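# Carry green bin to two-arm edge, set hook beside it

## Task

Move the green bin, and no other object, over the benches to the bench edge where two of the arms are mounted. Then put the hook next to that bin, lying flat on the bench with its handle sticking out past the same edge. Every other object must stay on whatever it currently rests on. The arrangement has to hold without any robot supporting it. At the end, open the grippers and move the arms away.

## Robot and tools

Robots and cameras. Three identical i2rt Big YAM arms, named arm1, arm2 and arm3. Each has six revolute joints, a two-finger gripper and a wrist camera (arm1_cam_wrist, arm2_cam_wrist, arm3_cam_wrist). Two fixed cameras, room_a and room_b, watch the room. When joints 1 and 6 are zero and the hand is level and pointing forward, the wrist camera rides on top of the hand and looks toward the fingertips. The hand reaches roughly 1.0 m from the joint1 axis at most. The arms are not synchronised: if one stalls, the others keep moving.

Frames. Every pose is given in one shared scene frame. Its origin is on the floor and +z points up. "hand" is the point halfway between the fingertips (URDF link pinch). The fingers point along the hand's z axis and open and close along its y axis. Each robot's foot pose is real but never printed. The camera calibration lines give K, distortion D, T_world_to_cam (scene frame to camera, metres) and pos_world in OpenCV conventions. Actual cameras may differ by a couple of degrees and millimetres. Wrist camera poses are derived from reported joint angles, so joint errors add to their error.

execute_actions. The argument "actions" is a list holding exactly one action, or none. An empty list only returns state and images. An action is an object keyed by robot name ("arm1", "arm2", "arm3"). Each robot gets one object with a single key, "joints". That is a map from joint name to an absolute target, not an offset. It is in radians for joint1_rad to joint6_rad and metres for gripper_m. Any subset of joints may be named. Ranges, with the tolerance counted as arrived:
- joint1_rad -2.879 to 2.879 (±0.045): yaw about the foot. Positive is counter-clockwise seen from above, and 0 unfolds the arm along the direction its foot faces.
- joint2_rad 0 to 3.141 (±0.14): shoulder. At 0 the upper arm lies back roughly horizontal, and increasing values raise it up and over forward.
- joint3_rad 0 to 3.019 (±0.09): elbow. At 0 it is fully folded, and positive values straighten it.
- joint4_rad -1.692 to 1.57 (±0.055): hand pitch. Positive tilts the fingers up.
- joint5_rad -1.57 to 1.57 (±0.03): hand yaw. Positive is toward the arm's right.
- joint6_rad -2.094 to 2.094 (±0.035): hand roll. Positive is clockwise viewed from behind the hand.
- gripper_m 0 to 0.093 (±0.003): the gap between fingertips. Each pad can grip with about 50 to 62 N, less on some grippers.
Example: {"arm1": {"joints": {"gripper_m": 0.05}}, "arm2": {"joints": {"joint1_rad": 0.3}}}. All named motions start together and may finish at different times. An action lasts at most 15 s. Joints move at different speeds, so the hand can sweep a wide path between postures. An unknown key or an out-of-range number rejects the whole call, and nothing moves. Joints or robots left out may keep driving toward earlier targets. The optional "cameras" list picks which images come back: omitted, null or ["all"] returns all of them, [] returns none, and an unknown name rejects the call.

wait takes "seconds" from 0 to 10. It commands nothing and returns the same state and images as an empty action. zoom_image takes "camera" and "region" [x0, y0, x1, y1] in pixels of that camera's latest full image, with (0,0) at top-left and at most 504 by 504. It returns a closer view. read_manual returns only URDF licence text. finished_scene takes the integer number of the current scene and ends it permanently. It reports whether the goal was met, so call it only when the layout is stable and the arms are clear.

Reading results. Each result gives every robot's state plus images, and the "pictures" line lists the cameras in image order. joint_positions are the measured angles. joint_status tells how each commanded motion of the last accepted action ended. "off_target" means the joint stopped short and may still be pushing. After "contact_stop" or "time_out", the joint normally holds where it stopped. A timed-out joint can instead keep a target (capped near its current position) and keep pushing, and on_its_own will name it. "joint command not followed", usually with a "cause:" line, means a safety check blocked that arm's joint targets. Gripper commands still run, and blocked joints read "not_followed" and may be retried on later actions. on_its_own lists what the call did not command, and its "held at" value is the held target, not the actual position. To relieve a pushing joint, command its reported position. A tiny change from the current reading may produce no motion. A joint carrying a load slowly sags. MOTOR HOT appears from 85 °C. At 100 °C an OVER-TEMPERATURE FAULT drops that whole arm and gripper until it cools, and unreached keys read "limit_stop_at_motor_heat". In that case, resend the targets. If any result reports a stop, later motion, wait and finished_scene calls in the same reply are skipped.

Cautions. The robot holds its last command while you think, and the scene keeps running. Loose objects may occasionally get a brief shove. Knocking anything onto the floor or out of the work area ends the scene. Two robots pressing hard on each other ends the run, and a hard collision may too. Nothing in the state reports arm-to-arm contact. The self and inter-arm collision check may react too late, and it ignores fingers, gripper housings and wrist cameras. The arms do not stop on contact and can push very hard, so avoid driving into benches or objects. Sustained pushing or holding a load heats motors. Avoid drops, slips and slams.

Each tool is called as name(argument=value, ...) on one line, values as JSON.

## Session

execute_actions(actions=[])

Scene clock: 0.00 s.
Motor temperatures (°C, as the motors report them): arm1=[22 29 33 23 23 23] | arm2=[24 28 31 23 23 25] | arm3=[24 27 31 25 23 23]
arm1.joint_positions: joint1_rad=-0.095 joint2_rad=+0.384 joint3_rad=+1.477 joint4_rad=-1.201 joint5_rad=+0.065 joint6_rad=+0.696 gripper_m=+0.094
arm1.joint_status: not commanded
arm1.hand: x=-0.2685 y=-0.6973 z=+1.4247 quat_wxyz=(-0.384, +0.193, -0.718, -0.547) (m; scene frame)
arm2.joint_positions: joint1_rad=+0.056 joint2_rad=+0.374 joint3_rad=+1.537 joint4_rad=-1.229 joint5_rad=+0.092 joint6_rad=+0.652 gripper_m=+0.094
arm2.joint_status: not commanded
arm2.hand: x=+0.6246 y=-0.6987 z=+1.4445 quat_wxyz=(-0.270, +0.353, -0.638, -0.629) (m; scene frame)
arm3.joint_positions: joint1_rad=+0.913 joint2_rad=+0.477 joint3_rad=+1.623 joint4_rad=-1.260 joint5_rad=+0.032 joint6_rad=-0.053 gripper_m=+0.094
arm3.joint_status: not commanded
arm3.hand: x=-0.1946 y=+1.5235 z=+1.4502 quat_wxyz=(-0.626, -0.198, -0.723, +0.215) (m; scene frame)
pictures: arm1_cam_wrist, arm2_cam_wrist, arm3_cam_wrist, room_a, room_b
camera_calibration (this result's frames):
arm1_cam_wrist: T_world_to_cam=[[0.687787, -0.342608, -0.639976, 0.853526], [-0.721384, -0.420913, -0.549943, 0.307709], [-0.080959, 0.839912, -0.53665, 1.45377], [0, 0, 0, 1]] pos_world=[-0.247371, -0.799094, 1.49562]
arm2_cam_wrist: T_world_to_cam=[[0.789306, 0.0433103, -0.612471, 0.417739], [-0.431435, -0.670629, -0.603424, 0.679324], [-0.436875, 0.740527, -0.510646, 1.65308], [0, 0, 0, 1]] pos_world=[0.685551, -0.786671, 1.50991]
arm3_cam_wrist: T_world_to_cam=[[-0.56132, -0.825065, 0.0647143, 1.05218], [-0.587832, 0.342434, -0.732934, 0.432072], [0.582558, -0.449451, -0.677215, 1.90482], [0, 0, 0, 1]] pos_world=[-0.265071, 1.57628, 1.53856]
Images, in order (width x height): arm1_cam_wrist 504x504, arm2_cam_wrist 504x504, arm3_cam_wrist 504x504, room_a 504x504, room_b 504x504.

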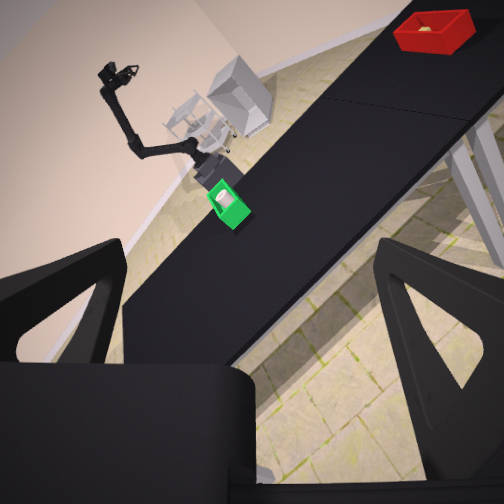

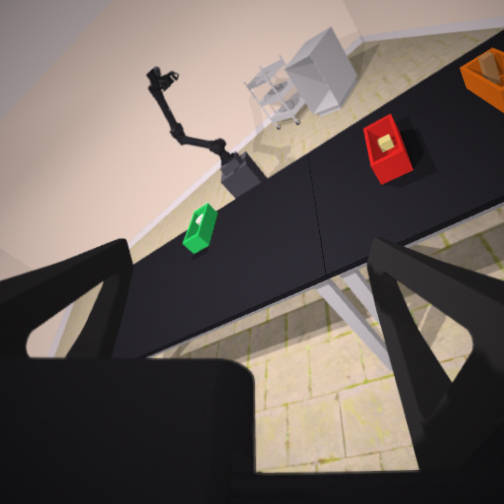

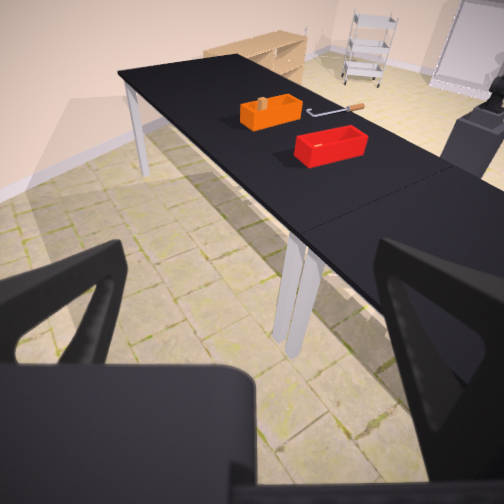

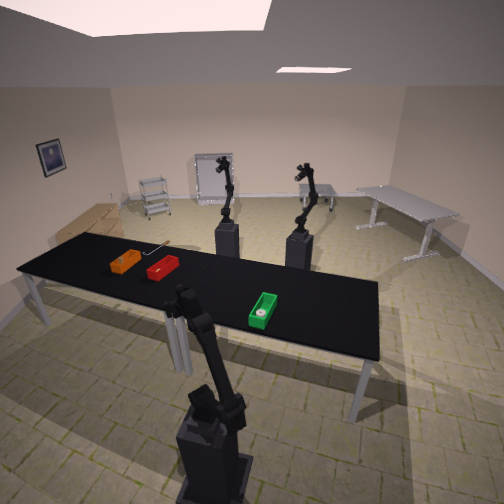

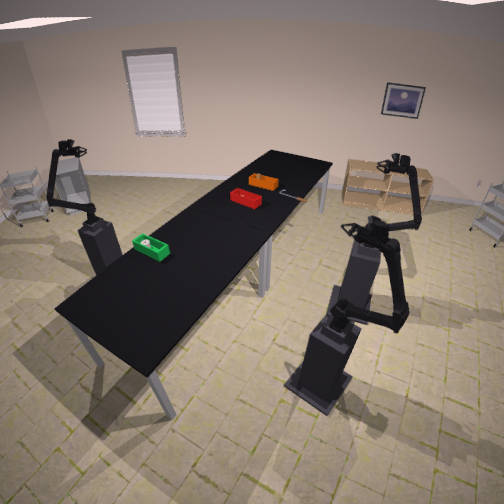

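zoom_image(camera="room_b", region=[120, 150, 340, 290])

zoom_image(camera="room_a", region=[90, 220, 300, 340])

Region (120, 150, 340, 290) of room_b's 504x504 image, scaled by 2.291, with more detail than that image has; it fills the top 321 rows of this view, and the rest is white.

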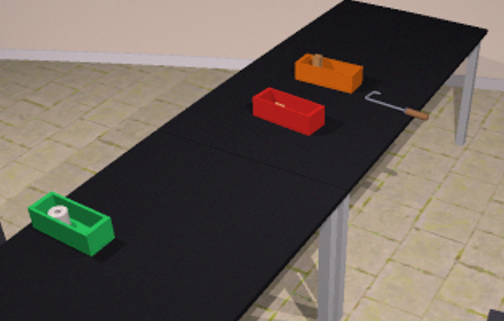

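Region (90, 220, 300, 340) of room_a's 504x504 image, scaled by 2.400, with more detail than that image has; it fills the top 288 rows of this view, and the rest is white.

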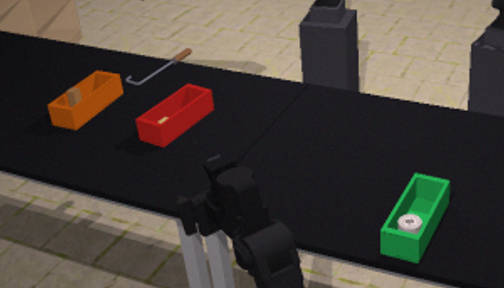

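execute_actions(actions=[{"arm1":{"joints":{"joint1_rad":-0.2,"joint2_rad":2.0,"joint3_rad":0.8,"joint4_rad":1.2,"joint5_rad":-0.8,"joint6_rad":0}},"arm2":{"joints":{"joint1_rad":-0.77,"joint2_rad":2.32,"joint3_rad":1.165,"joint4_rad":1.18,"joint5_rad":-0.453,"joint6_rad":0}},"arm3":{"joints":{"joint1_rad":-0.16,"joint2_rad":2.10,"joint3_rad":0.883,"joint4_rad":1.22,"joint5_rad":-0.07,"joint6_rad":0,"gripper_m":0.07}}}], cameras=["arm2_cam_wrist","arm3_cam_wrist","room_b"])

Scene clock: 33.83 s.
Motor temperatures (°C, as the motors report them): arm1=[22 28 35 23 23 23] | arm2=[24 28 32 23 23 25] | arm3=[24 27 33 25 23 23]
arm1.joint_positions: joint1_rad=-0.192 joint2_rad=+2.010 joint3_rad=+0.795 joint4_rad=+1.182 joint5_rad=-0.796 joint6_rad=+0.012 gripper_m=+0.094
arm1.joint_status: all done
arm1.hand: x=-0.2171 y=-0.2271 z=+0.8576 quat_wxyz=(-0.370, +0.590, -0.401, -0.595) (m; scene frame)
arm2.joint_positions: joint1_rad=-0.776 joint2_rad=+2.309 joint3_rad=+1.161 joint4_rad=+1.154 joint5_rad=-0.450 joint6_rad=+0.012 gripper_m=+0.094
arm2.joint_status: all done
arm2.hand: x=+0.9835 y=-0.1739 z=+0.7918 quat_wxyz=(-0.541, +0.442, -0.550, -0.458) (m; scene frame)
arm3.joint_positions: joint1_rad=-0.164 joint2_rad=+2.095 joint3_rad=+0.881 joint4_rad=+1.193 joint5_rad=-0.069 joint6_rad=-0.007 gripper_m=+0.070
arm3.joint_status: all done
arm3.hand: x=-0.3337 y=+0.9438 z=+0.8281 quat_wxyz=(-0.490, -0.501, -0.509, +0.499) (m; scene frame)
pictures: arm2_cam_wrist, arm3_cam_wrist, room_b
camera_calibration (this result's frames):
arm2_cam_wrist: T_world_to_cam=[[0.982025, -0.187073, -0.0251082, -0.982734], [-0.128956, -0.567826, -0.812985, 0.678559], [0.13783, 0.801609, -0.581744, 0.589627], [0, 0, 0, 1]] pos_world=[0.971305, -0.27119, 0.869995]
arm3_cam_wrist: T_world_to_cam=[[-0.999788, 0.00966075, 0.0181595, -0.359494], [-0.00873532, 0.599862, -0.800056, 0.0987122], [-0.0186223, -0.800045, -0.599651, 1.37006], [0, 0, 0, 1]] pos_world=[-0.333042, 1.04037, 0.907063]
Images, in order (width x height): arm2_cam_wrist 504x504, arm3_cam_wrist 504x504, room_b 504x504.

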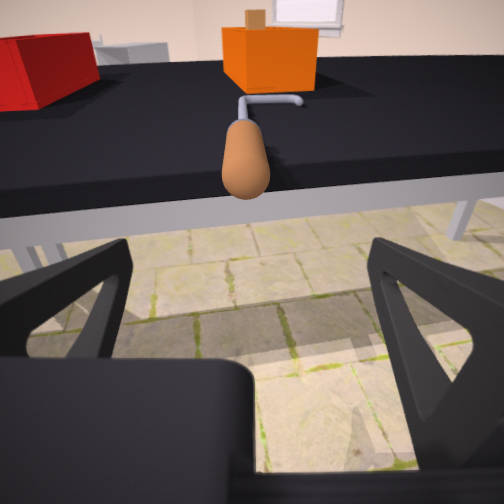

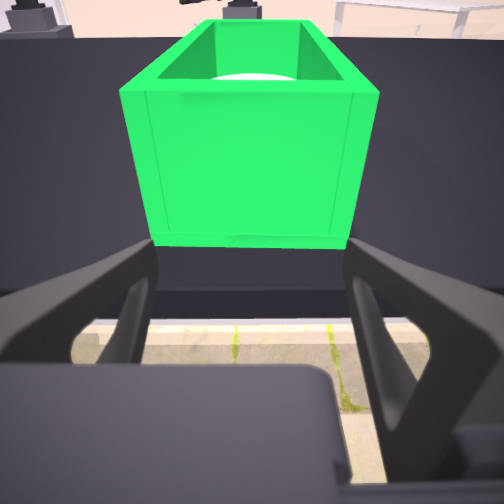

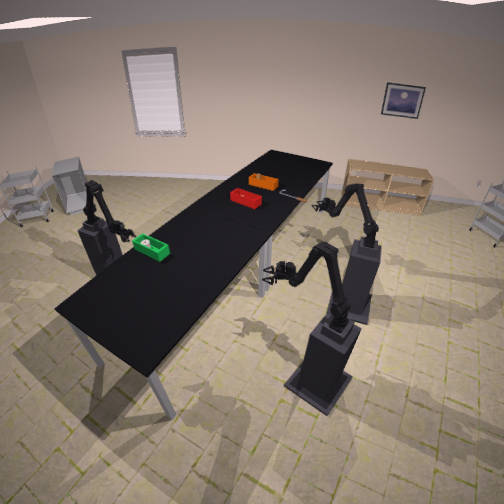

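execute_actions(actions=[{"arm2":{"joints":{"joint1_rad":-0.73,"joint2_rad":2.395,"joint3_rad":1.385,"joint4_rad":1.015,"joint5_rad":-0.425}},"arm3":{"joints":{"joint2_rad":2.19,"joint3_rad":1.13,"joint4_rad":1.07}}}], cameras=[])

execute_actions(actions=[{"arm2":{"joints":{"joint1_rad":-0.69,"joint2_rad":2.47,"joint3_rad":1.598,"joint4_rad":0.885,"joint5_rad":-0.40}},"arm3":{"joints":{"joint1_rad":-0.14,"joint2_rad":2.27,"joint3_rad":1.33,"joint4_rad":0.94}}}], cameras=["arm2_cam_wrist","arm3_cam_wrist"])

Scene clock: 54.43 s.
Motor temperatures (°C, as the motors report them): arm1=[22 29 34 23 23 23] | arm2=[24 30 32 23 23 25] | arm3=[24 28 32 26 23 23]
arm1.joint_positions: joint1_rad=-0.192 joint2_rad=+2.010 joint3_rad=+0.795 joint4_rad=+1.182 joint5_rad=-0.796 joint6_rad=+0.012 gripper_m=+0.094
arm1.joint_status: not commanded
arm1.hand: x=-0.2171 y=-0.2271 z=+0.8576 quat_wxyz=(-0.370, +0.590, -0.401, -0.595) (m; scene frame)
arm2.joint_positions: joint1_rad=-0.738 joint2_rad=+2.373 joint3_rad=+1.358 joint4_rad=+1.034 joint5_rad=-0.427 joint6_rad=+0.012 gripper_m=+0.094
arm2.joint_status: all done
arm2.hand: x=+0.9971 y=-0.1121 z=+0.7987 quat_wxyz=(-0.542, +0.445, -0.542, -0.463) (m; scene frame)
arm3.joint_positions: joint1_rad=-0.164 joint2_rad=+2.183 joint3_rad=+1.107 joint4_rad=+1.090 joint5_rad=-0.069 joint6_rad=-0.006 gripper_m=+0.070
arm3.joint_status: all done
arm3.hand: x=-0.3388 y=+0.8708 z=+0.8356 quat_wxyz=(-0.498, -0.492, -0.501, +0.509) (m; scene frame)
pictures: none
No camera images: the call's "cameras" was empty. Leave "cameras" out to get every camera's image.

Scene clock: 55.43 s.
Motor temperatures (°C, as the motors report them): arm1=[22 29 34 23 23 23] | arm2=[24 30 32 23 23 25] | arm3=[24 28 32 26 23 23]
arm1.joint_positions: joint1_rad=-0.192 joint2_rad=+2.010 joint3_rad=+0.795 joint4_rad=+1.182 joint5_rad=-0.796 joint6_rad=+0.012 gripper_m=+0.094
arm1.joint_status: not commanded
arm1.hand: x=-0.2171 y=-0.2271 z=+0.8576 quat_wxyz=(-0.370, +0.590, -0.401, -0.595) (m; scene frame)
arm2.joint_positions: joint1_rad=-0.696 joint2_rad=+2.447 joint3_rad=+1.566 joint4_rad=+0.903 joint5_rad=-0.402 joint6_rad=+0.012 gripper_m=+0.094
arm2.joint_status: all done
arm2.hand: x=+1.0031 y=-0.0498 z=+0.8049 quat_wxyz=(-0.540, +0.449, -0.537, -0.468) (m; scene frame)
arm3.joint_positions: joint1_rad=-0.156 joint2_rad=+2.255 joint3_rad=+1.299 joint4_rad=+0.960 joint5_rad=-0.069 joint6_rad=-0.006 gripper_m=+0.070
arm3.joint_status: all done
arm3.hand: x=-0.3366 y=+0.8130 z=+0.8368 quat_wxyz=(-0.498, -0.493, -0.505, +0.504) (m; scene frame)
pictures: arm2_cam_wrist, arm3_cam_wrist
camera_calibration (this result's frames):
arm2_cam_wrist: T_world_to_cam=[[0.987671, -0.155427, -0.0186582, -0.98768], [-0.103668, -0.560101, -0.821912, 0.744382], [0.117297, 0.813713, -0.569309, 0.506326], [0, 0, 0, 1]] pos_world=[0.993282, -0.148587, 0.881644]
arm3_cam_wrist: T_world_to_cam=[[-0.999811, 0.00219934, 0.0193303, -0.356257], [-0.0144833, 0.579253, -0.815019, 0.211501], [-0.0129896, -0.815145, -0.579111, 1.26753], [0, 0, 0, 1]] pos_world=[-0.336662, 0.911492, 0.913305]
Images, in order (width x height): arm2_cam_wrist 504x504, arm3_cam_wrist 504x504.

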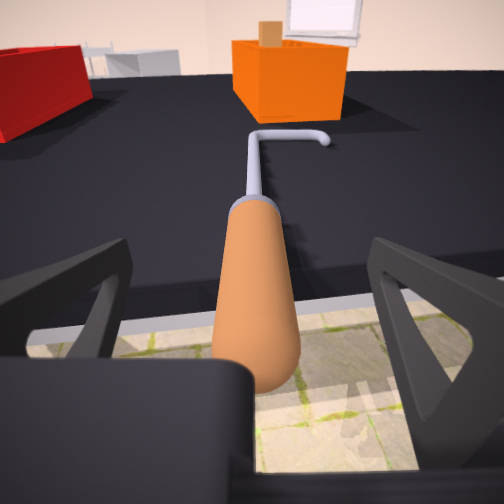

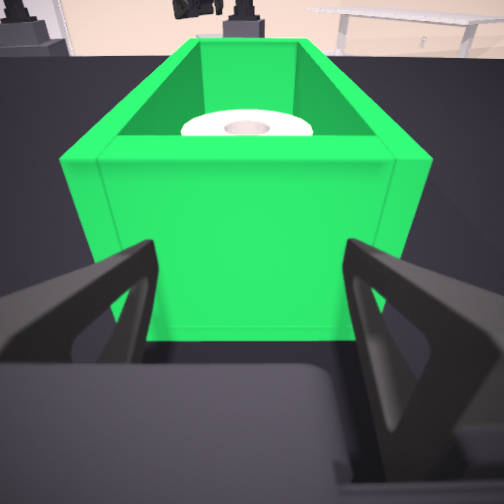

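execute_actions(actions=[{"arm2":{"joints":{"joint2_rad":2.49}},"arm3":{"joints":{"joint1_rad":-0.125,"joint2_rad":2.37,"joint3_rad":1.57,"joint4_rad":0.79}}}], cameras=[])

Scene clock: 60.83 s.
Motor temperatures (°C, as the motors report them): arm1=[22 29 34 23 23 23] | arm2=[24 30 33 23 23 25] | arm3=[24 29 33 25 23 23]
arm1.joint_positions: joint1_rad=-0.192 joint2_rad=+2.010 joint3_rad=+0.795 joint4_rad=+1.182 joint5_rad=-0.796 joint6_rad=+0.012 gripper_m=+0.094
arm1.joint_status: not commanded
arm1.hand: x=-0.2171 y=-0.2271 z=+0.8576 quat_wxyz=(-0.370, +0.590, -0.401, -0.595) (m; scene frame)
arm2.joint_positions: joint1_rad=-0.696 joint2_rad=+2.447 joint3_rad=+1.566 joint4_rad=+0.903 joint5_rad=-0.402 joint6_rad=+0.012 gripper_m=+0.094
arm2.joint_status: all done
arm2.hand: x=+1.0031 y=-0.0498 z=+0.8049 quat_wxyz=(-0.540, +0.449, -0.537, -0.468) (m; scene frame)
arm3.joint_positions: joint1_rad=-0.140 joint2_rad=+2.358 joint3_rad=+1.535 joint4_rad=+0.809 joint5_rad=-0.069 joint6_rad=-0.006 gripper_m=+0.070
arm3.joint_status: all done
arm3.hand: x=-0.3265 y=+0.7489 z=+0.8331 quat_wxyz=(-0.498, -0.493, -0.514, +0.495) (m; scene frame)
pictures: none
No camera images: the call's "cameras" was empty. Leave "cameras" out to get every camera's image.

Use joint4 instead.

execute_actions(actions=[{"arm2":{"joints":{"joint2_rad":2.47,"joint4_rad":0.835}},"arm3":{"joints":{"joint2_rad":2.46,"joint3_rad":1.79,"joint4_rad":0.65}}}], cameras=[])

execute_actions(actions=[{"arm2":{"joints":{"gripper_m":0.0}},"arm3":{"joints":{"joint2_rad":2.54,"joint3_rad":1.98,"joint4_rad":0.52}}}], cameras=["arm2_cam_wrist","arm3_cam_wrist"])

Scene clock: 68.40 s.
Motor temperatures (°C, as the motors report them): arm1=[22 29 33 23 23 23] | arm2=[24 31 34 23 23 25] | arm3=[24 30 34 25 23 23]
arm1.joint_positions: joint1_rad=-0.192 joint2_rad=+2.010 joint3_rad=+0.795 joint4_rad=+1.182 joint5_rad=-0.796 joint6_rad=+0.012 gripper_m=+0.094
arm1.joint_status: not commanded
arm1.hand: x=-0.2171 y=-0.2271 z=+0.8576 quat_wxyz=(-0.370, +0.590, -0.401, -0.595) (m; scene frame)
arm2.joint_positions: joint1_rad=-0.696 joint2_rad=+2.447 joint3_rad=+1.566 joint4_rad=+0.854 joint5_rad=-0.402 joint6_rad=+0.012 gripper_m=+0.094
arm2.joint_status: all done
arm2.hand: x=+1.0029 y=-0.0498 z=+0.7935 quat_wxyz=(-0.523, +0.454, -0.553, -0.463) (m; scene frame)
arm3.joint_positions: joint1_rad=-0.140 joint2_rad=+2.441 joint3_rad=+1.750 joint4_rad=+0.670 joint5_rad=-0.069 joint6_rad=-0.006 gripper_m=+0.070
arm3.joint_status: all done
arm3.hand: x=-0.3287 y=+0.6973 z=+0.8413 quat_wxyz=(-0.496, -0.495, -0.515, +0.493) (m; scene frame)
pictures: none
No camera images: the call's "cameras" was empty. Leave "cameras" out to get every camera's image.

Scene clock: 69.33 s.
Motor temperatures (°C, as the motors report them): arm1=[22 29 33 23 23 23] | arm2=[24 31 34 23 23 25] | arm3=[24 30 34 25 23 23]
arm1.joint_positions: joint1_rad=-0.192 joint2_rad=+2.010 joint3_rad=+0.795 joint4_rad=+1.182 joint5_rad=-0.796 joint6_rad=+0.012 gripper_m=+0.094
arm1.joint_status: not commanded
arm1.hand: x=-0.2171 y=-0.2271 z=+0.8576 quat_wxyz=(-0.370, +0.590, -0.401, -0.595) (m; scene frame)
arm2.joint_positions: joint1_rad=-0.696 joint2_rad=+2.447 joint3_rad=+1.566 joint4_rad=+0.854 joint5_rad=-0.400 joint6_rad=+0.010 gripper_m=+0.029
arm2.joint_status: gripper_m off_target (ended at +0.029, target +0.000)
arm2.hand: x=+1.0033 y=-0.0499 z=+0.7935 quat_wxyz=(-0.524, +0.454, -0.554, -0.462) (m; scene frame)
arm3.joint_positions: joint1_rad=-0.140 joint2_rad=+2.516 joint3_rad=+1.935 joint4_rad=+0.540 joint5_rad=-0.069 joint6_rad=-0.006 gripper_m=+0.070
arm3.joint_status: all done
arm3.hand: x=-0.3304 y=+0.6593 z=+0.8442 quat_wxyz=(-0.491, -0.500, -0.520, +0.488) (m; scene frame)
pictures: arm2_cam_wrist, arm3_cam_wrist
camera_calibration (this result's frames):
arm2_cam_wrist: T_world_to_cam=[[0.986743, -0.158169, -0.036344, -0.973274], [-0.124429, -0.593551, -0.795119, 0.732939], [0.104191, 0.7891, -0.605363, 0.54043], [0, 0, 0, 1]] pos_world=[0.995261, -0.145359, 0.874558]
arm3_cam_wrist: T_world_to_cam=[[-0.999752, -0.0148414, 0.0165826, -0.336335], [-0.0222044, 0.615454, -0.78786, 0.257224], [0.00148713, -0.788033, -0.615631, 1.16431], [0, 0, 0, 1]] pos_world=[-0.332272, 0.754215, 0.92502]
Images, in order (width x height): arm2_cam_wrist 504x504, arm3_cam_wrist 504x504.

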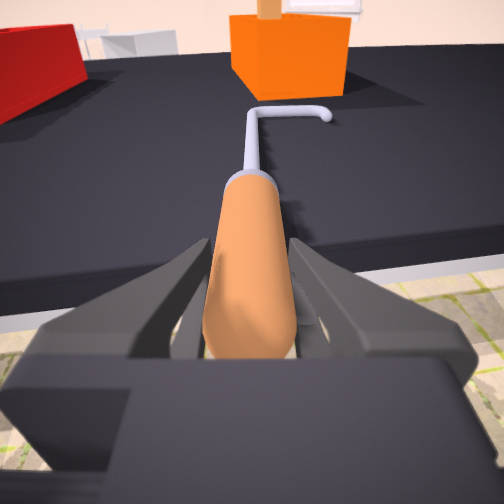

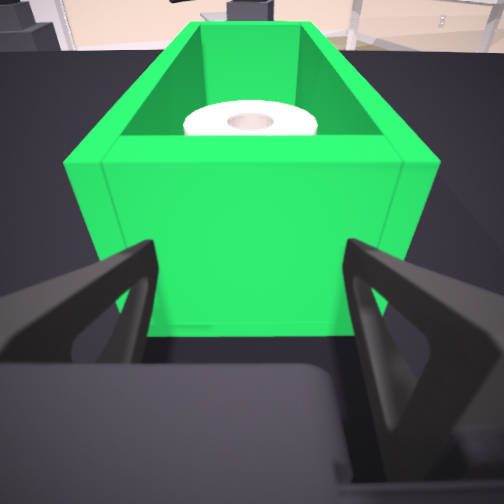

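execute_actions(actions=[{"arm2":{"joints":{"joint1_rad":-0.6,"joint2_rad":2.155,"joint3_rad":1.14,"joint4_rad":1.06}},"arm3":{"joints":{"joint2_rad":2.615,"joint3_rad":2.14,"joint4_rad":0.41}}}], cameras=["arm2_cam_wrist"])

Scene clock: 78.23 s.
Motor temperatures (°C, as the motors report them): arm1=[22 29 33 23 23 23] | arm2=[24 31 34 23 23 25] | arm3=[24 31 37 25 23 23]
arm1.joint_positions: joint1_rad=-0.192 joint2_rad=+2.010 joint3_rad=+0.795 joint4_rad=+1.182 joint5_rad=-0.796 joint6_rad=+0.012 gripper_m=+0.094
arm1.joint_status: not commanded
arm1.hand: x=-0.2171 y=-0.2271 z=+0.8576 quat_wxyz=(-0.370, +0.590, -0.401, -0.595) (m; scene frame)
arm2.joint_positions: joint1_rad=-0.587 joint2_rad=+2.166 joint3_rad=+1.137 joint4_rad=+1.021 joint5_rad=-0.401 joint6_rad=+0.010 gripper_m=+0.029
arm2.joint_status: all done
arm2.hand: x=+0.8722 y=-0.1129 z=+0.8527 quat_wxyz=(-0.504, +0.481, -0.521, -0.493) (m; scene frame)
arm3.joint_positions: joint1_rad=-0.140 joint2_rad=+2.585 joint3_rad=+2.090 joint4_rad=+0.430 joint5_rad=-0.069 joint6_rad=-0.006 gripper_m=+0.070
arm3.joint_status: all done
arm3.hand: x=-0.3317 y=+0.6321 z=+0.8423 quat_wxyz=(-0.485, -0.507, -0.525, +0.481) (m; scene frame)
pictures: arm2_cam_wrist
camera_calibration (this result's frames):
arm2_cam_wrist: T_world_to_cam=[[0.998418, -0.0483102, -0.0287677, -0.855971], [-0.0517254, -0.588579, -0.806783, 0.67336], [0.0220438, 0.806995, -0.590147, 0.700277], [0, 0, 0, 1]] pos_world=[0.87401, -0.210147, 0.931897]
Images, in order (width x height): arm2_cam_wrist 504x504.

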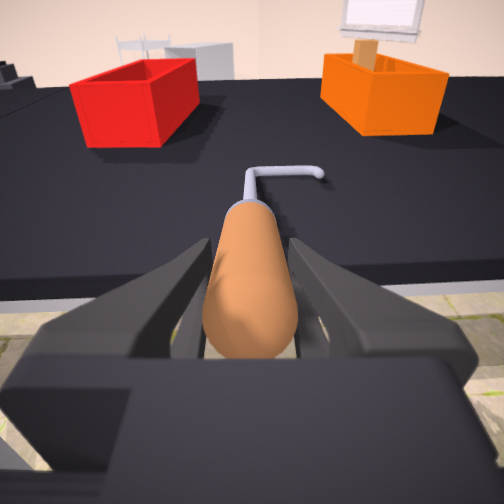

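execute_actions(actions=[{"arm2":{"joints":{"joint1_rad":-0.13,"joint2_rad":2.11,"joint3_rad":1.06,"joint4_rad":1.12,"joint5_rad":0.03}},"arm3":{"joints":{"joint2_rad":2.69,"joint3_rad":2.32,"joint4_rad":0.30}}}], cameras=["arm2_cam_wrist"])

Scene clock: 88.40 s.
Motor temperatures (°C, as the motors report them): arm1=[22 29 33 23 23 23] | arm2=[24 31 33 23 23 25] | arm3=[24 32 38 25 23 23]
arm1.joint_positions: joint1_rad=-0.192 joint2_rad=+2.010 joint3_rad=+0.795 joint4_rad=+1.182 joint5_rad=-0.796 joint6_rad=+0.012 gripper_m=+0.094
arm1.joint_status: not commanded
arm1.hand: x=-0.2171 y=-0.2271 z=+0.8576 quat_wxyz=(-0.370, +0.590, -0.401, -0.595) (m; scene frame)
arm2.joint_positions: joint1_rad=-0.126 joint2_rad=+2.144 joint3_rad=+1.059 joint4_rad=+1.083 joint5_rad=+0.029 joint6_rad=+0.006 gripper_m=+0.029
arm2.joint_status: all done
arm2.hand: x=+0.6167 y=-0.0806 z=+0.8529 quat_wxyz=(-0.500, +0.490, -0.510, -0.500) (m; scene frame)
arm3.joint_positions: joint1_rad=-0.140 joint2_rad=+2.664 joint3_rad=+2.270 joint4_rad=+0.319 joint5_rad=-0.069 joint6_rad=-0.006 gripper_m=+0.070
arm3.joint_status: all done
arm3.hand: x=-0.3329 y=+0.6055 z=+0.8467 quat_wxyz=(-0.483, -0.509, -0.527, +0.479) (m; scene frame)
pictures: arm2_cam_wrist
camera_calibration (this result's frames):
arm2_cam_wrist: T_world_to_cam=[[0.999628, -0.0169962, -0.0213328, -0.603882], [-0.0272461, -0.58585, -0.809961, 0.667211], [0.00126843, 0.810241, -0.586095, 0.689602], [0, 0, 0, 1]] pos_world=[0.620961, -0.178122, 0.931706]
Images, in order (width x height): arm2_cam_wrist 504x504.

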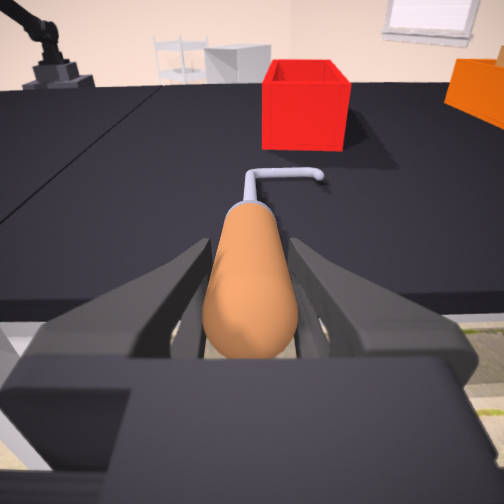

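execute_actions(actions=[{"arm2":{"joints":{"joint1_rad":0.25,"joint2_rad":2.2,"joint3_rad":1.34,"joint4_rad":0.93,"joint5_rad":0.385}},"arm3":{"joints":{"joint2_rad":2.3,"joint3_rad":1.75,"joint4_rad":0.5}}}], cameras=["arm2_cam_wrist"])

execute_actions(actions=[{"arm2":{"joints":{"joint1_rad":0.515,"joint2_rad":2.33,"joint3_rad":1.76,"joint4_rad":0.70,"joint5_rad":0.654}},"arm3":{"joints":{"joint2_rad":1.3,"joint3_rad":1.27,"joint4_rad":-0.08}}}], cameras=["arm2_cam_wrist"])

Scene clock: 104.20 s.
Motor temperatures (°C, as the motors report them): arm1=[22 29 33 23 23 23] | arm2=[24 32 33 23 23 25] | arm3=[24 33 40 25 23 23]
arm1.joint_positions: joint1_rad=-0.192 joint2_rad=+2.010 joint3_rad=+0.795 joint4_rad=+1.182 joint5_rad=-0.796 joint6_rad=+0.012 gripper_m=+0.094
arm1.joint_status: not commanded
arm1.hand: x=-0.2171 y=-0.2271 z=+0.8576 quat_wxyz=(-0.370, +0.590, -0.401, -0.595) (m; scene frame)
arm2.joint_positions: joint1_rad=+0.251 joint2_rad=+2.195 joint3_rad=+1.298 joint4_rad=+0.933 joint5_rad=+0.385 joint6_rad=+0.005 gripper_m=+0.029
arm2.joint_status: all done
arm2.hand: x=+0.3889 y=-0.0512 z=+0.8913 quat_wxyz=(-0.501, +0.482, -0.499, -0.517) (m; scene frame)
arm3.joint_positions: joint1_rad=-0.140 joint2_rad=+2.287 joint3_rad=+1.751 joint4_rad=+0.488 joint5_rad=-0.069 joint6_rad=-0.006 gripper_m=+0.070
arm3.joint_status: all done
arm3.hand: x=-0.3276 y=+0.6969 z=+0.9321 quat_wxyz=(-0.490, -0.502, -0.521, +0.486) (m; scene frame)
pictures: arm2_cam_wrist
camera_calibration (this result's frames):
arm2_cam_wrist: T_world_to_cam=[[0.999424, 0.00368573, -0.0337248, -0.362704], [-0.0259758, -0.55629, -0.830582, 0.728747], [-0.0218221, 0.83098, -0.555875, 0.671678], [0, 0, 0, 1]] pos_world=[0.396083, -0.151419, 0.96642]
Images, in order (width x height): arm2_cam_wrist 504x504.

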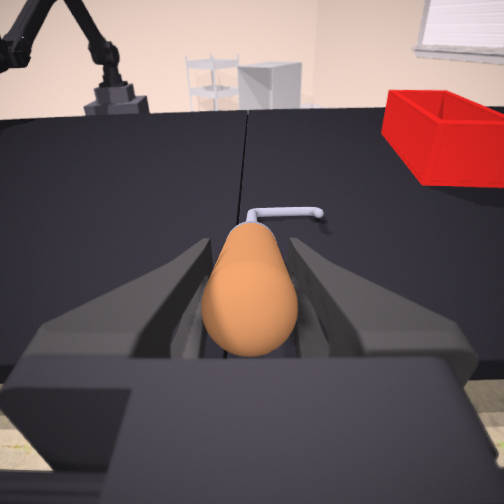

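Scene clock: 106.00 s.
Motor temperatures (°C, as the motors report them): arm1=[22 29 33 23 23 23] | arm2=[24 32 34 23 23 25] | arm3=[24 33 39 25 23 23]
arm1.joint_positions: joint1_rad=-0.192 joint2_rad=+2.010 joint3_rad=+0.795 joint4_rad=+1.182 joint5_rad=-0.796 joint6_rad=+0.012 gripper_m=+0.094
arm1.joint_status: not commanded
arm1.hand: x=-0.2171 y=-0.2271 z=+0.8576 quat_wxyz=(-0.370, +0.590, -0.401, -0.595) (m; scene frame)
arm2.joint_positions: joint1_rad=+0.520 joint2_rad=+2.336 joint3_rad=+1.712 joint4_rad=+0.703 joint5_rad=+0.653 joint6_rad=+0.002 gripper_m=+0.029
arm2.joint_status: all done
arm2.hand: x=+0.1826 y=-0.0483 z=+0.9359 quat_wxyz=(-0.499, +0.467, -0.499, -0.532) (m; scene frame)
arm3.joint_positions: joint1_rad=-0.140 joint2_rad=+1.293 joint3_rad=+1.274 joint4_rad=-0.061 joint5_rad=-0.069 joint6_rad=-0.006 gripper_m=+0.070
arm3.joint_status: all done
arm3.hand: x=-0.3106 y=+0.9819 z=+1.2530 quat_wxyz=(-0.482, -0.511, -0.529, +0.477) (m; scene frame)
pictures: arm2_cam_wrist
camera_calibration (this result's frames):
arm2_cam_wrist: T_world_to_cam=[[0.997864, 0.00653975, -0.0649979, -0.125337], [-0.0515575, -0.532168, -0.845067, 0.781436], [-0.0401163, 0.846613, -0.530694, 0.67011], [0, 0, 0, 1]] pos_world=[0.192241, -0.150649, 1.00784]
Images, in order (width x height): arm2_cam_wrist 504x504.

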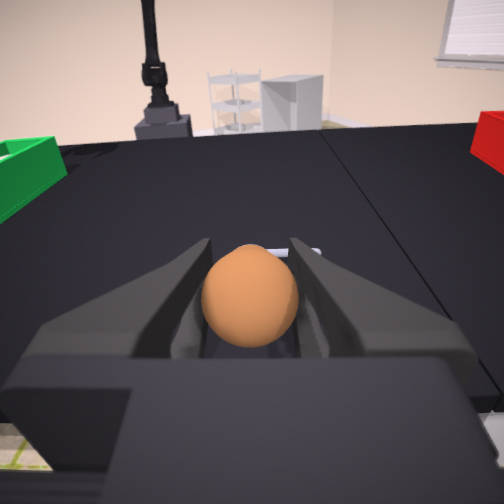

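execute_actions(actions=[{"arm2":{"joints":{"joint2_rad":2.53,"joint4_rad":0.825}}}], cameras=["arm2_cam_wrist"])

Scene clock: 115.97 s.
Motor temperatures (°C, as the motors report them): arm1=[22 29 33 23 23 23] | arm2=[24 33 35 23 23 25] | arm3=[24 31 38 25 23 23]
arm1.joint_positions: joint1_rad=-0.192 joint2_rad=+2.010 joint3_rad=+0.795 joint4_rad=+1.182 joint5_rad=-0.796 joint6_rad=+0.012 gripper_m=+0.094
arm1.joint_status: not commanded
arm1.hand: x=-0.2171 y=-0.2271 z=+0.8576 quat_wxyz=(-0.370, +0.590, -0.401, -0.595) (m; scene frame)
arm2.joint_positions: joint1_rad=+0.520 joint2_rad=+2.536 joint3_rad=+1.723 joint4_rad=+0.806 joint5_rad=+0.653 joint6_rad=+0.003 gripper_m=+0.029
arm2.joint_status: all done
arm2.hand: x=+0.1856 y=-0.0544 z=+0.7970 quat_wxyz=(-0.496, +0.498, -0.504, -0.503) (m; scene frame)
arm3.joint_positions: joint1_rad=-0.140 joint2_rad=+1.293 joint3_rad=+1.274 joint4_rad=-0.061 joint5_rad=-0.069 joint6_rad=-0.006 gripper_m=+0.070
arm3.joint_status: not commanded
arm3.hand: x=-0.3106 y=+0.9819 z=+1.2530 quat_wxyz=(-0.482, -0.511, -0.529, +0.477) (m; scene frame)
pictures: arm2_cam_wrist
camera_calibration (this result's frames):
arm2_cam_wrist: T_world_to_cam=[[0.999898, 0.00435687, -0.0135936, -0.178774], [-0.00842581, -0.588557, -0.808412, 0.62065], [-0.0115227, 0.808444, -0.58846, 0.640345], [0, 0, 0, 1]] pos_world=[0.191364, -0.151616, 0.876128]
Images, in order (width x height): arm2_cam_wrist 504x504.

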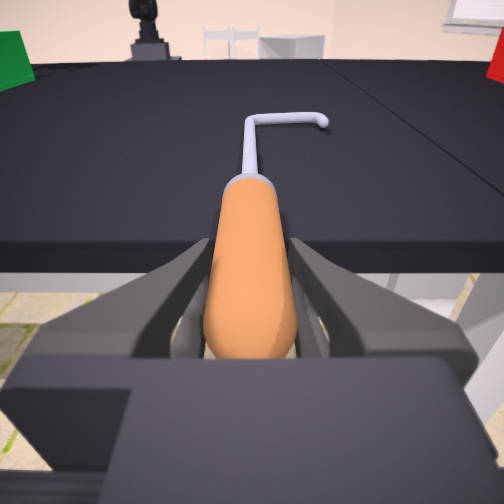

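execute_actions(actions=[{"arm2":{"joints":{"gripper_m":0.093}}}], cameras=[])

execute_actions(actions=[{"arm2":{"joints":{"joint2_rad":2.3}},"arm1":{"joints":{"joint1_rad":-0.35,"joint5_rad":-0.753}}}], cameras=[])

execute_actions(actions=[{"arm2":{"joints":{"joint1_rad":-0.4,"joint2_rad":1.3,"joint3_rad":0.9,"joint4_rad":0,"joint5_rad":0}},"arm1":{"joints":{"joint1_rad":-0.575,"joint2_rad":2.15,"joint3_rad":1.1,"joint4_rad":1.06}}}], cameras=[])

execute_actions(actions=[{"arm1":{"joints":{"joint2_rad":2.49,"joint3_rad":1.745,"joint4_rad":0.82}}}], cameras=["arm1_cam_wrist","room_b"])

Scene clock: 134.37 s.
Motor temperatures (°C, as the motors report them): arm1=[22 29 33 23 23 23] | arm2=[24 34 36 23 23 25] | arm3=[24 30 37 25 23 23]
arm1.joint_positions: joint1_rad=-0.192 joint2_rad=+2.010 joint3_rad=+0.795 joint4_rad=+1.182 joint5_rad=-0.796 joint6_rad=+0.012 gripper_m=+0.094
arm1.joint_status: not commanded
arm1.hand: x=-0.2171 y=-0.2271 z=+0.8576 quat_wxyz=(-0.370, +0.590, -0.401, -0.595) (m; scene frame)
arm2.joint_positions: joint1_rad=+0.520 joint2_rad=+2.536 joint3_rad=+1.723 joint4_rad=+0.806 joint5_rad=+0.653 joint6_rad=+0.003 gripper_m=+0.093
arm2.joint_status: all done
arm2.hand: x=+0.1856 y=-0.0544 z=+0.7970 quat_wxyz=(-0.496, +0.498, -0.504, -0.503) (m; scene frame)
arm3.joint_positions: joint1_rad=-0.140 joint2_rad=+1.293 joint3_rad=+1.274 joint4_rad=-0.061 joint5_rad=-0.069 joint6_rad=-0.006 gripper_m=+0.070
arm3.joint_status: not commanded
arm3.hand: x=-0.3106 y=+0.9819 z=+1.2530 quat_wxyz=(-0.482, -0.511, -0.529, +0.477) (m; scene frame)
pictures: none
No camera images: the call's "cameras" was empty. Leave "cameras" out to get every camera's image.

Scene clock: 135.67 s.
Motor temperatures (°C, as the motors report them): arm1=[22 29 33 23 23 23] | arm2=[24 34 36 23 23 25] | arm3=[24 30 37 25 23 23]
arm1.joint_positions: joint1_rad=-0.363 joint2_rad=+2.010 joint3_rad=+0.795 joint4_rad=+1.182 joint5_rad=-0.754 joint6_rad=+0.011 gripper_m=+0.094
arm1.joint_status: all done
arm1.hand: x=-0.1132 y=-0.2506 z=+0.8567 quat_wxyz=(-0.432, +0.544, -0.462, -0.551) (m; scene frame)
arm2.joint_positions: joint1_rad=+0.520 joint2_rad=+2.264 joint3_rad=+1.745 joint4_rad=+0.815 joint5_rad=+0.653 joint6_rad=+0.003 gripper_m=+0.093
arm2.joint_status: all done
arm2.hand: x=+0.1865 y=-0.0516 z=+1.0368 quat_wxyz=(-0.504, +0.385, -0.484, -0.602) (m; scene frame)
arm3.joint_positions: joint1_rad=-0.140 joint2_rad=+1.293 joint3_rad=+1.274 joint4_rad=-0.061 joint5_rad=-0.069 joint6_rad=-0.006 gripper_m=+0.070
arm3.joint_status: not commanded
arm3.hand: x=-0.3106 y=+0.9819 z=+1.2530 quat_wxyz=(-0.482, -0.511, -0.529, +0.477) (m; scene frame)
pictures: none
No camera images: the call's "cameras" was empty. Leave "cameras" out to get every camera's image.

Scene clock: 137.17 s.
Motor temperatures (°C, as the motors report them): arm1=[22 29 33 23 23 23] | arm2=[24 34 36 23 23 25] | arm3=[24 29 37 25 23 23]
arm1.joint_positions: joint1_rad=-0.584 joint2_rad=+2.163 joint3_rad=+1.070 joint4_rad=+1.062 joint5_rad=-0.753 joint6_rad=+0.010 gripper_m=+0.094
arm1.joint_status: all done
arm1.hand: x=+0.0649 y=-0.2456 z=+0.8379 quat_wxyz=(-0.491, +0.490, -0.519, -0.499) (m; scene frame)
arm2.joint_positions: joint1_rad=-0.387 joint2_rad=+1.297 joint3_rad=+0.908 joint4_rad=+0.019 joint5_rad=+0.003 joint6_rad=+0.003 gripper_m=+0.093
arm2.joint_status: all done
arm2.hand: x=+0.7629 y=-0.2404 z=+1.0568 quat_wxyz=(-0.443, +0.501, -0.656, -0.350) (m; scene frame)
arm3.joint_positions: joint1_rad=-0.140 joint2_rad=+1.293 joint3_rad=+1.274 joint4_rad=-0.061 joint5_rad=-0.069 joint6_rad=-0.006 gripper_m=+0.070
arm3.joint_status: not commanded
arm3.hand: x=-0.3106 y=+0.9819 z=+1.2530 quat_wxyz=(-0.482, -0.511, -0.529, +0.477) (m; scene frame)
pictures: none
No camera images: the call's "cameras" was empty. Leave "cameras" out to get every camera's image.

Scene clock: 138.67 s.
Motor temperatures (°C, as the motors report them): arm1=[22 29 33 23 23 23] | arm2=[24 33 36 23 23 25] | arm3=[24 29 37 25 23 23]
arm1.joint_positions: joint1_rad=-0.584 joint2_rad=+2.491 joint3_rad=+1.706 joint4_rad=+0.818 joint5_rad=-0.753 joint6_rad=+0.010 gripper_m=+0.094
arm1.joint_status: all done
arm1.hand: x=+0.1828 y=-0.1245 z=+0.8180 quat_wxyz=(-0.513, +0.490, -0.497, -0.500) (m; scene frame)
arm2.joint_positions: joint1_rad=-0.387 joint2_rad=+1.297 joint3_rad=+0.908 joint4_rad=+0.019 joint5_rad=+0.003 joint6_rad=+0.003 gripper_m=+0.093
arm2.joint_status: not commanded
arm2.hand: x=+0.7629 y=-0.2404 z=+1.0568 quat_wxyz=(-0.443, +0.501, -0.656, -0.350) (m; scene frame)
arm3.joint_positions: joint1_rad=-0.140 joint2_rad=+1.293 joint3_rad=+1.274 joint4_rad=-0.061 joint5_rad=-0.069 joint6_rad=-0.006 gripper_m=+0.070
arm3.joint_status: not commanded
arm3.hand: x=-0.3106 y=+0.9819 z=+1.2530 quat_wxyz=(-0.482, -0.511, -0.529, +0.477) (m; scene frame)
pictures: arm1_cam_wrist, room_b
camera_calibration (this result's frames):
arm1_cam_wrist: T_world_to_cam=[[0.999243, -0.0388895, -0.000288022, -0.191305], [-0.0219472, -0.557775, -0.829702, 0.624595], [0.032106, 0.82908, -0.558207, 0.679255], [0, 0, 0, 1]] pos_world=[0.183061, -0.222213, 0.897337]
Images, in order (width x height): arm1_cam_wrist 504x504, room_b 504x504.

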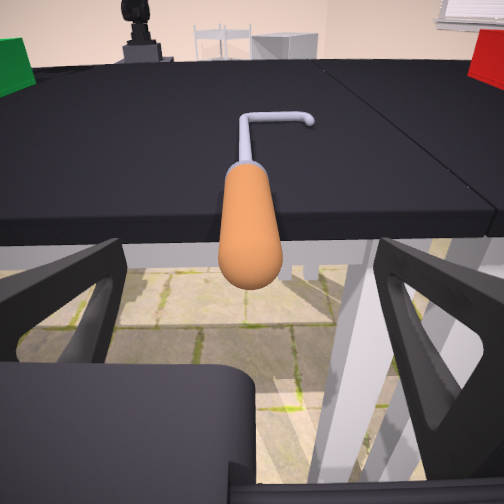

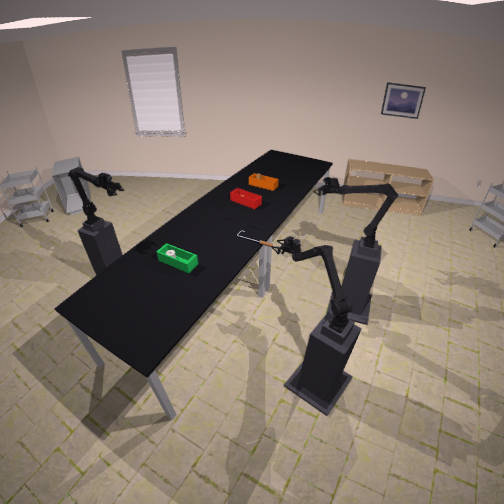

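execute_actions(actions=[{"arm1":{"joints":{"joint1_rad":-0.52,"joint2_rad":2.625,"joint3_rad":2.048,"joint4_rad":0.665,"joint5_rad":-0.705}}}], cameras=["arm1_cam_wrist"])

Scene clock: 146.77 s.
Motor temperatures (°C, as the motors report them): arm1=[22 30 35 23 23 23] | arm2=[24 32 35 23 23 25] | arm3=[24 29 37 25 23 23]
arm1.joint_positions: joint1_rad=-0.515 joint2_rad=+2.641 joint3_rad=+1.994 joint4_rad=+0.667 joint5_rad=-0.708 joint6_rad=+0.010 gripper_m=+0.094
arm1.joint_status: all done
arm1.hand: x=+0.1793 y=-0.0481 z=+0.8021 quat_wxyz=(-0.503, +0.495, -0.496, -0.506) (m; scene frame)
arm2.joint_positions: joint1_rad=-0.387 joint2_rad=+1.297 joint3_rad=+0.908 joint4_rad=+0.019 joint5_rad=+0.003 joint6_rad=+0.003 gripper_m=+0.093
arm2.joint_status: not commanded
arm2.hand: x=+0.7629 y=-0.2404 z=+1.0568 quat_wxyz=(-0.443, +0.501, -0.656, -0.350) (m; scene frame)
arm3.joint_positions: joint1_rad=-0.140 joint2_rad=+1.293 joint3_rad=+1.274 joint4_rad=-0.061 joint5_rad=-0.069 joint6_rad=-0.006 gripper_m=+0.070
arm3.joint_status: not commanded
arm3.hand: x=-0.3106 y=+0.9819 z=+1.2530 quat_wxyz=(-0.482, -0.511, -0.529, +0.477) (m; scene frame)
pictures: arm1_cam_wrist
camera_calibration (this result's frames):
arm1_cam_wrist: T_world_to_cam=[[0.999842, -0.0148087, -0.00979372, -0.176168], [-0.0164538, -0.565644, -0.824485, 0.648427], [0.00666982, 0.824516, -0.565799, 0.617531], [0, 0, 0, 1]] pos_world=[0.18269, -0.144995, 0.882291]
Images, in order (width x height): arm1_cam_wrist 504x504.

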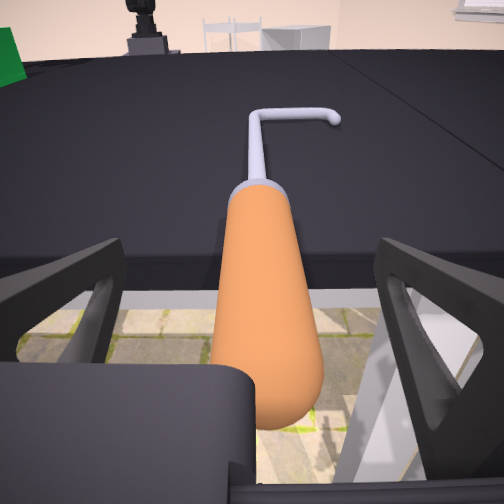

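Good. Close (slight raise), then roll clockwise with lift.

execute_actions(actions=[{"arm1":{"joints":{"joint3_rad":2.065,"gripper_m":0.0}}}], cameras=[])

execute_actions(actions=[{"arm1":{"joints":{"joint2_rad":2.545,"joint4_rad":0.63,"joint6_rad":0.5}}}], cameras=["arm1_cam_wrist"])

execute_actions(actions=[{"arm1":{"joints":{"joint2_rad":2.50,"joint4_rad":0.59,"joint6_rad":1.0}}}], cameras=[])

execute_actions(actions=[{"arm1":{"joints":{"joint2_rad":2.475,"joint6_rad":1.59}}}], cameras=["arm1_cam_wrist","arm3_cam_wrist"])

Scene clock: 160.00 s.
Motor temperatures (°C, as the motors report them): arm1=[22 32 38 23 23 23] | arm2=[24 31 35 23 23 25] | arm3=[24 29 37 25 23 23]
arm1.joint_positions: joint1_rad=-0.515 joint2_rad=+2.641 joint3_rad=+2.001 joint4_rad=+0.667 joint5_rad=-0.706 joint6_rad=+0.009 gripper_m=+0.029
arm1.joint_status: gripper_m off_target (ended at +0.029, target +0.000); the others done
arm1.hand: x=+0.1807 y=-0.0469 z=+0.8056 quat_wxyz=(-0.506, +0.495, -0.493, -0.506) (m; scene frame)
arm2.joint_positions: joint1_rad=-0.387 joint2_rad=+1.297 joint3_rad=+0.908 joint4_rad=+0.019 joint5_rad=+0.003 joint6_rad=+0.003 gripper_m=+0.093
arm2.joint_status: not commanded
arm2.hand: x=+0.7629 y=-0.2404 z=+1.0568 quat_wxyz=(-0.443, +0.501, -0.656, -0.350) (m; scene frame)
arm3.joint_positions: joint1_rad=-0.140 joint2_rad=+1.293 joint3_rad=+1.274 joint4_rad=-0.061 joint5_rad=-0.069 joint6_rad=-0.006 gripper_m=+0.070
arm3.joint_status: not commanded
arm3.hand: x=-0.3106 y=+0.9819 z=+1.2530 quat_wxyz=(-0.482, -0.511, -0.529, +0.477) (m; scene frame)
pictures: none
No camera images: the call's "cameras" was empty. Leave "cameras" out to get every camera's image.

Scene clock: 161.50 s.
Motor temperatures (°C, as the motors report them): arm1=[22 32 38 23 23 23] | arm2=[24 31 35 23 23 25] | arm3=[24 29 37 25 23 23]
arm1.joint_positions: joint1_rad=-0.515 joint2_rad=+2.590 joint3_rad=+2.001 joint4_rad=+0.623 joint5_rad=-0.704 joint6_rad=+0.472 gripper_m=+0.029
arm1.joint_status: all done
arm1.hand: x=+0.1840 y=-0.0436 z=+0.8416 quat_wxyz=(-0.379, +0.369, -0.591, -0.609) (m; scene frame)
arm2.joint_positions: joint1_rad=-0.387 joint2_rad=+1.297 joint3_rad=+0.908 joint4_rad=+0.019 joint5_rad=+0.003 joint6_rad=+0.003 gripper_m=+0.093
arm2.joint_status: not commanded
arm2.hand: x=+0.7629 y=-0.2404 z=+1.0568 quat_wxyz=(-0.443, +0.501, -0.656, -0.350) (m; scene frame)
arm3.joint_positions: joint1_rad=-0.140 joint2_rad=+1.293 joint3_rad=+1.274 joint4_rad=-0.061 joint5_rad=-0.069 joint6_rad=-0.006 gripper_m=+0.070
arm3.joint_status: not commanded
arm3.hand: x=-0.3106 y=+0.9819 z=+1.2530 quat_wxyz=(-0.482, -0.511, -0.529, +0.477) (m; scene frame)
pictures: arm1_cam_wrist
camera_calibration (this result's frames):
arm1_cam_wrist: T_world_to_cam=[[0.894971, -0.00499621, -0.446097, 0.206524], [-0.372313, -0.559264, -0.74068, 0.678825], [-0.245785, 0.828975, -0.502385, 0.62943], [0, 0, 0, 1]] pos_world=[0.222607, -0.141107, 0.911138]
Images, in order (width x height): arm1_cam_wrist 504x504.

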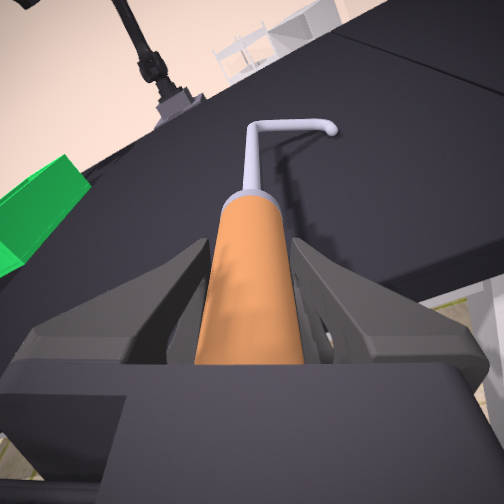

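Scene clock: 163.00 s.
Motor temperatures (°C, as the motors report them): arm1=[22 33 38 23 23 23] | arm2=[24 31 35 23 23 25] | arm3=[24 29 37 25 23 23]
arm1.joint_positions: joint1_rad=-0.515 joint2_rad=+2.549 joint3_rad=+2.001 joint4_rad=+0.582 joint5_rad=-0.704 joint6_rad=+0.977 gripper_m=+0.029
arm1.joint_status: all done
arm1.hand: x=+0.1858 y=-0.0419 z=+0.8698 quat_wxyz=(-0.215, +0.209, -0.664, -0.684) (m; scene frame)
arm2.joint_positions: joint1_rad=-0.387 joint2_rad=+1.297 joint3_rad=+0.908 joint4_rad=+0.019 joint5_rad=+0.003 joint6_rad=+0.003 gripper_m=+0.093
arm2.joint_status: not commanded
arm2.hand: x=+0.7629 y=-0.2404 z=+1.0568 quat_wxyz=(-0.443, +0.501, -0.656, -0.350) (m; scene frame)
arm3.joint_positions: joint1_rad=-0.140 joint2_rad=+1.293 joint3_rad=+1.274 joint4_rad=-0.061 joint5_rad=-0.069 joint6_rad=-0.006 gripper_m=+0.070
arm3.joint_status: not commanded
arm3.hand: x=-0.3106 y=+0.9819 z=+1.2530 quat_wxyz=(-0.482, -0.511, -0.529, +0.477) (m; scene frame)
pictures: none
No camera images: the call's "cameras" was empty. Leave "cameras" out to get every camera's image.

Scene clock: 164.60 s.
Motor temperatures (°C, as the motors report them): arm1=[22 33 39 23 23 23] | arm2=[24 31 35 23 23 25] | arm3=[24 29 37 25 23 23]
arm1.joint_positions: joint1_rad=-0.515 joint2_rad=+2.539 joint3_rad=+2.001 joint4_rad=+0.571 joint5_rad=-0.704 joint6_rad=+1.568 gripper_m=+0.029
arm1.joint_status: all done
arm1.hand: x=+0.1861 y=-0.0416 z=+0.8761 quat_wxyz=(-0.006, +0.006, -0.697, -0.717) (m; scene frame)
arm2.joint_positions: joint1_rad=-0.387 joint2_rad=+1.297 joint3_rad=+0.908 joint4_rad=+0.019 joint5_rad=+0.003 joint6_rad=+0.003 gripper_m=+0.093
arm2.joint_status: not commanded
arm2.hand: x=+0.7629 y=-0.2404 z=+1.0568 quat_wxyz=(-0.443, +0.501, -0.656, -0.350) (m; scene frame)
arm3.joint_positions: joint1_rad=-0.140 joint2_rad=+1.293 joint3_rad=+1.274 joint4_rad=-0.061 joint5_rad=-0.069 joint6_rad=-0.006 gripper_m=+0.070
arm3.joint_status: not commanded
arm3.hand: x=-0.3106 y=+0.9819 z=+1.2530 quat_wxyz=(-0.482, -0.511, -0.529, +0.477) (m; scene frame)
pictures: arm1_cam_wrist, arm3_cam_wrist
camera_calibration (this result's frames):
arm1_cam_wrist: T_world_to_cam=[[0.0125947, 0.0100275, -0.99987, 0.870009], [-0.814247, -0.580295, -0.0160762, 0.152811], [-0.580381, 0.814344, 0.000856261, 0.26637], [0, 0, 0, 1]] pos_world=[0.268065, -0.136966, 0.872125]
arm3_cam_wrist: T_world_to_cam=[[-0.999787, -0.0149629, 0.0141993, -0.315423], [-0.0205051, 0.645905, -0.763143, 0.320873], [0.00224748, -0.763271, -0.646074, 1.68431], [0, 0, 0, 1]] pos_world=[-0.312562, 1.07362, 1.33754]
Images, in order (width x height): arm1_cam_wrist 504x504, arm3_cam_wrist 504x504.

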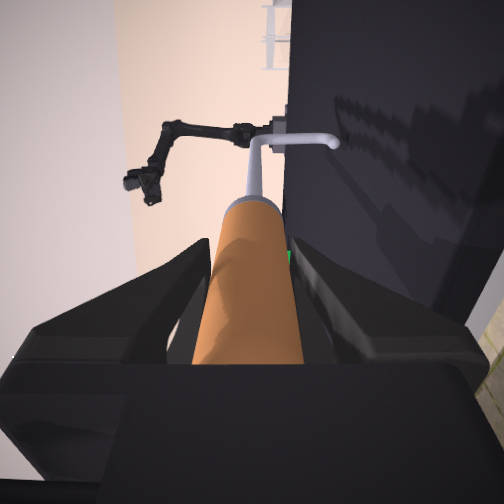

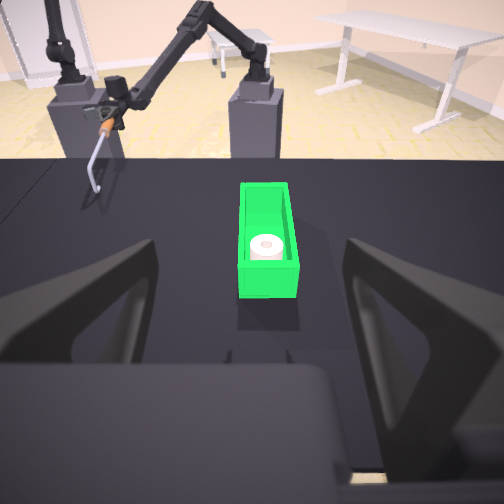

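execute_actions(actions=[{"arm1":{"joints":{"joint2_rad":2.25,"joint3_rad":2.0,"joint4_rad":0.38}}}], cameras=[])

execute_actions(actions=[{"arm1":{"joints":{"joint1_rad":0.245,"joint5_rad":0.17}}}], cameras=["arm1_cam_wrist","arm3_cam_wrist"])

Scene clock: 174.83 s.
Motor temperatures (°C, as the motors report them): arm1=[22 35 40 23 23 23] | arm2=[24 31 35 23 23 25] | arm3=[24 29 37 25 23 23]
arm1.joint_positions: joint1_rad=-0.515 joint2_rad=+2.297 joint3_rad=+1.959 joint4_rad=+0.358 joint5_rad=-0.704 joint6_rad=+1.569 gripper_m=+0.029
arm1.joint_status: all done
arm1.hand: x=+0.1768 y=-0.0541 z=+1.0223 quat_wxyz=(-0.003, +0.003, -0.700, -0.714) (m; scene frame)
arm2.joint_positions: joint1_rad=-0.387 joint2_rad=+1.297 joint3_rad=+0.908 joint4_rad=+0.019 joint5_rad=+0.003 joint6_rad=+0.003 gripper_m=+0.093
arm2.joint_status: not commanded
arm2.hand: x=+0.7629 y=-0.2404 z=+1.0568 quat_wxyz=(-0.443, +0.501, -0.656, -0.350) (m; scene frame)
arm3.joint_positions: joint1_rad=-0.140 joint2_rad=+1.293 joint3_rad=+1.274 joint4_rad=-0.061 joint5_rad=-0.069 joint6_rad=-0.006 gripper_m=+0.070
arm3.joint_status: not commanded
arm3.hand: x=-0.3106 y=+0.9819 z=+1.2530 quat_wxyz=(-0.482, -0.511, -0.529, +0.477) (m; scene frame)
pictures: none
No camera images: the call's "cameras" was empty. Leave "cameras" out to get every camera's image.

Scene clock: 177.23 s.
Motor temperatures (°C, as the motors report them): arm1=[22 35 40 23 23 23] | arm2=[24 31 35 23 23 25] | arm3=[24 29 37 25 23 23]
arm1.joint_positions: joint1_rad=+0.247 joint2_rad=+2.298 joint3_rad=+1.959 joint4_rad=+0.350 joint5_rad=+0.169 joint6_rad=+1.562 gripper_m=+0.029
arm1.joint_status: all done
arm1.hand: x=-0.3391 y=+0.1244 z=+1.0238 quat_wxyz=(-0.040, -0.039, -0.701, -0.711) (m; scene frame)
arm2.joint_positions: joint1_rad=-0.387 joint2_rad=+1.297 joint3_rad=+0.908 joint4_rad=+0.019 joint5_rad=+0.003 joint6_rad=+0.003 gripper_m=+0.093
arm2.joint_status: not commanded
arm2.hand: x=+0.7629 y=-0.2404 z=+1.0568 quat_wxyz=(-0.443, +0.501, -0.656, -0.350) (m; scene frame)
arm3.joint_positions: joint1_rad=-0.140 joint2_rad=+1.293 joint3_rad=+1.274 joint4_rad=-0.061 joint5_rad=-0.069 joint6_rad=-0.006 gripper_m=+0.070
arm3.joint_status: not commanded
arm3.hand: x=-0.3106 y=+0.9819 z=+1.2530 quat_wxyz=(-0.482, -0.511, -0.529, +0.477) (m; scene frame)
pictures: arm1_cam_wrist, arm3_cam_wrist
camera_calibration (this result's frames):
arm1_cam_wrist: T_world_to_cam=[[-0.00516231, -0.00386446, -0.999979, 1.01852], [-0.873714, -0.486399, 0.00639018, -0.231], [-0.486413, 0.873728, -0.000865486, -0.14747], [0, 0, 0, 1]] pos_world=[-0.268301, 0.0204267, 1.01984]
arm3_cam_wrist: T_world_to_cam=[[-0.999787, -0.0149629, 0.0141993, -0.315423], [-0.0205051, 0.645905, -0.763143, 0.320873], [0.00224748, -0.763271, -0.646074, 1.68431], [0, 0, 0, 1]] pos_world=[-0.312562, 1.07362, 1.33754]
Images, in order (width x height): arm1_cam_wrist 504x504, arm3_cam_wrist 504x504.

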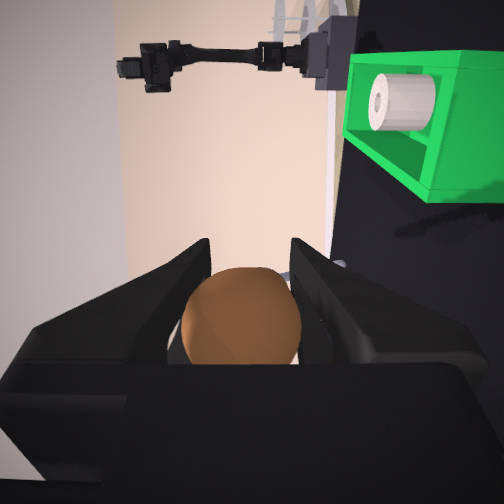

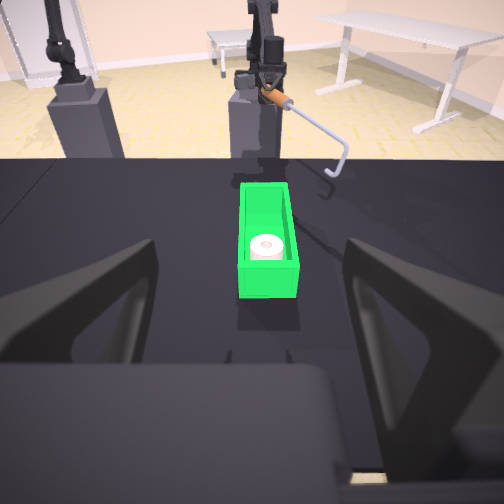

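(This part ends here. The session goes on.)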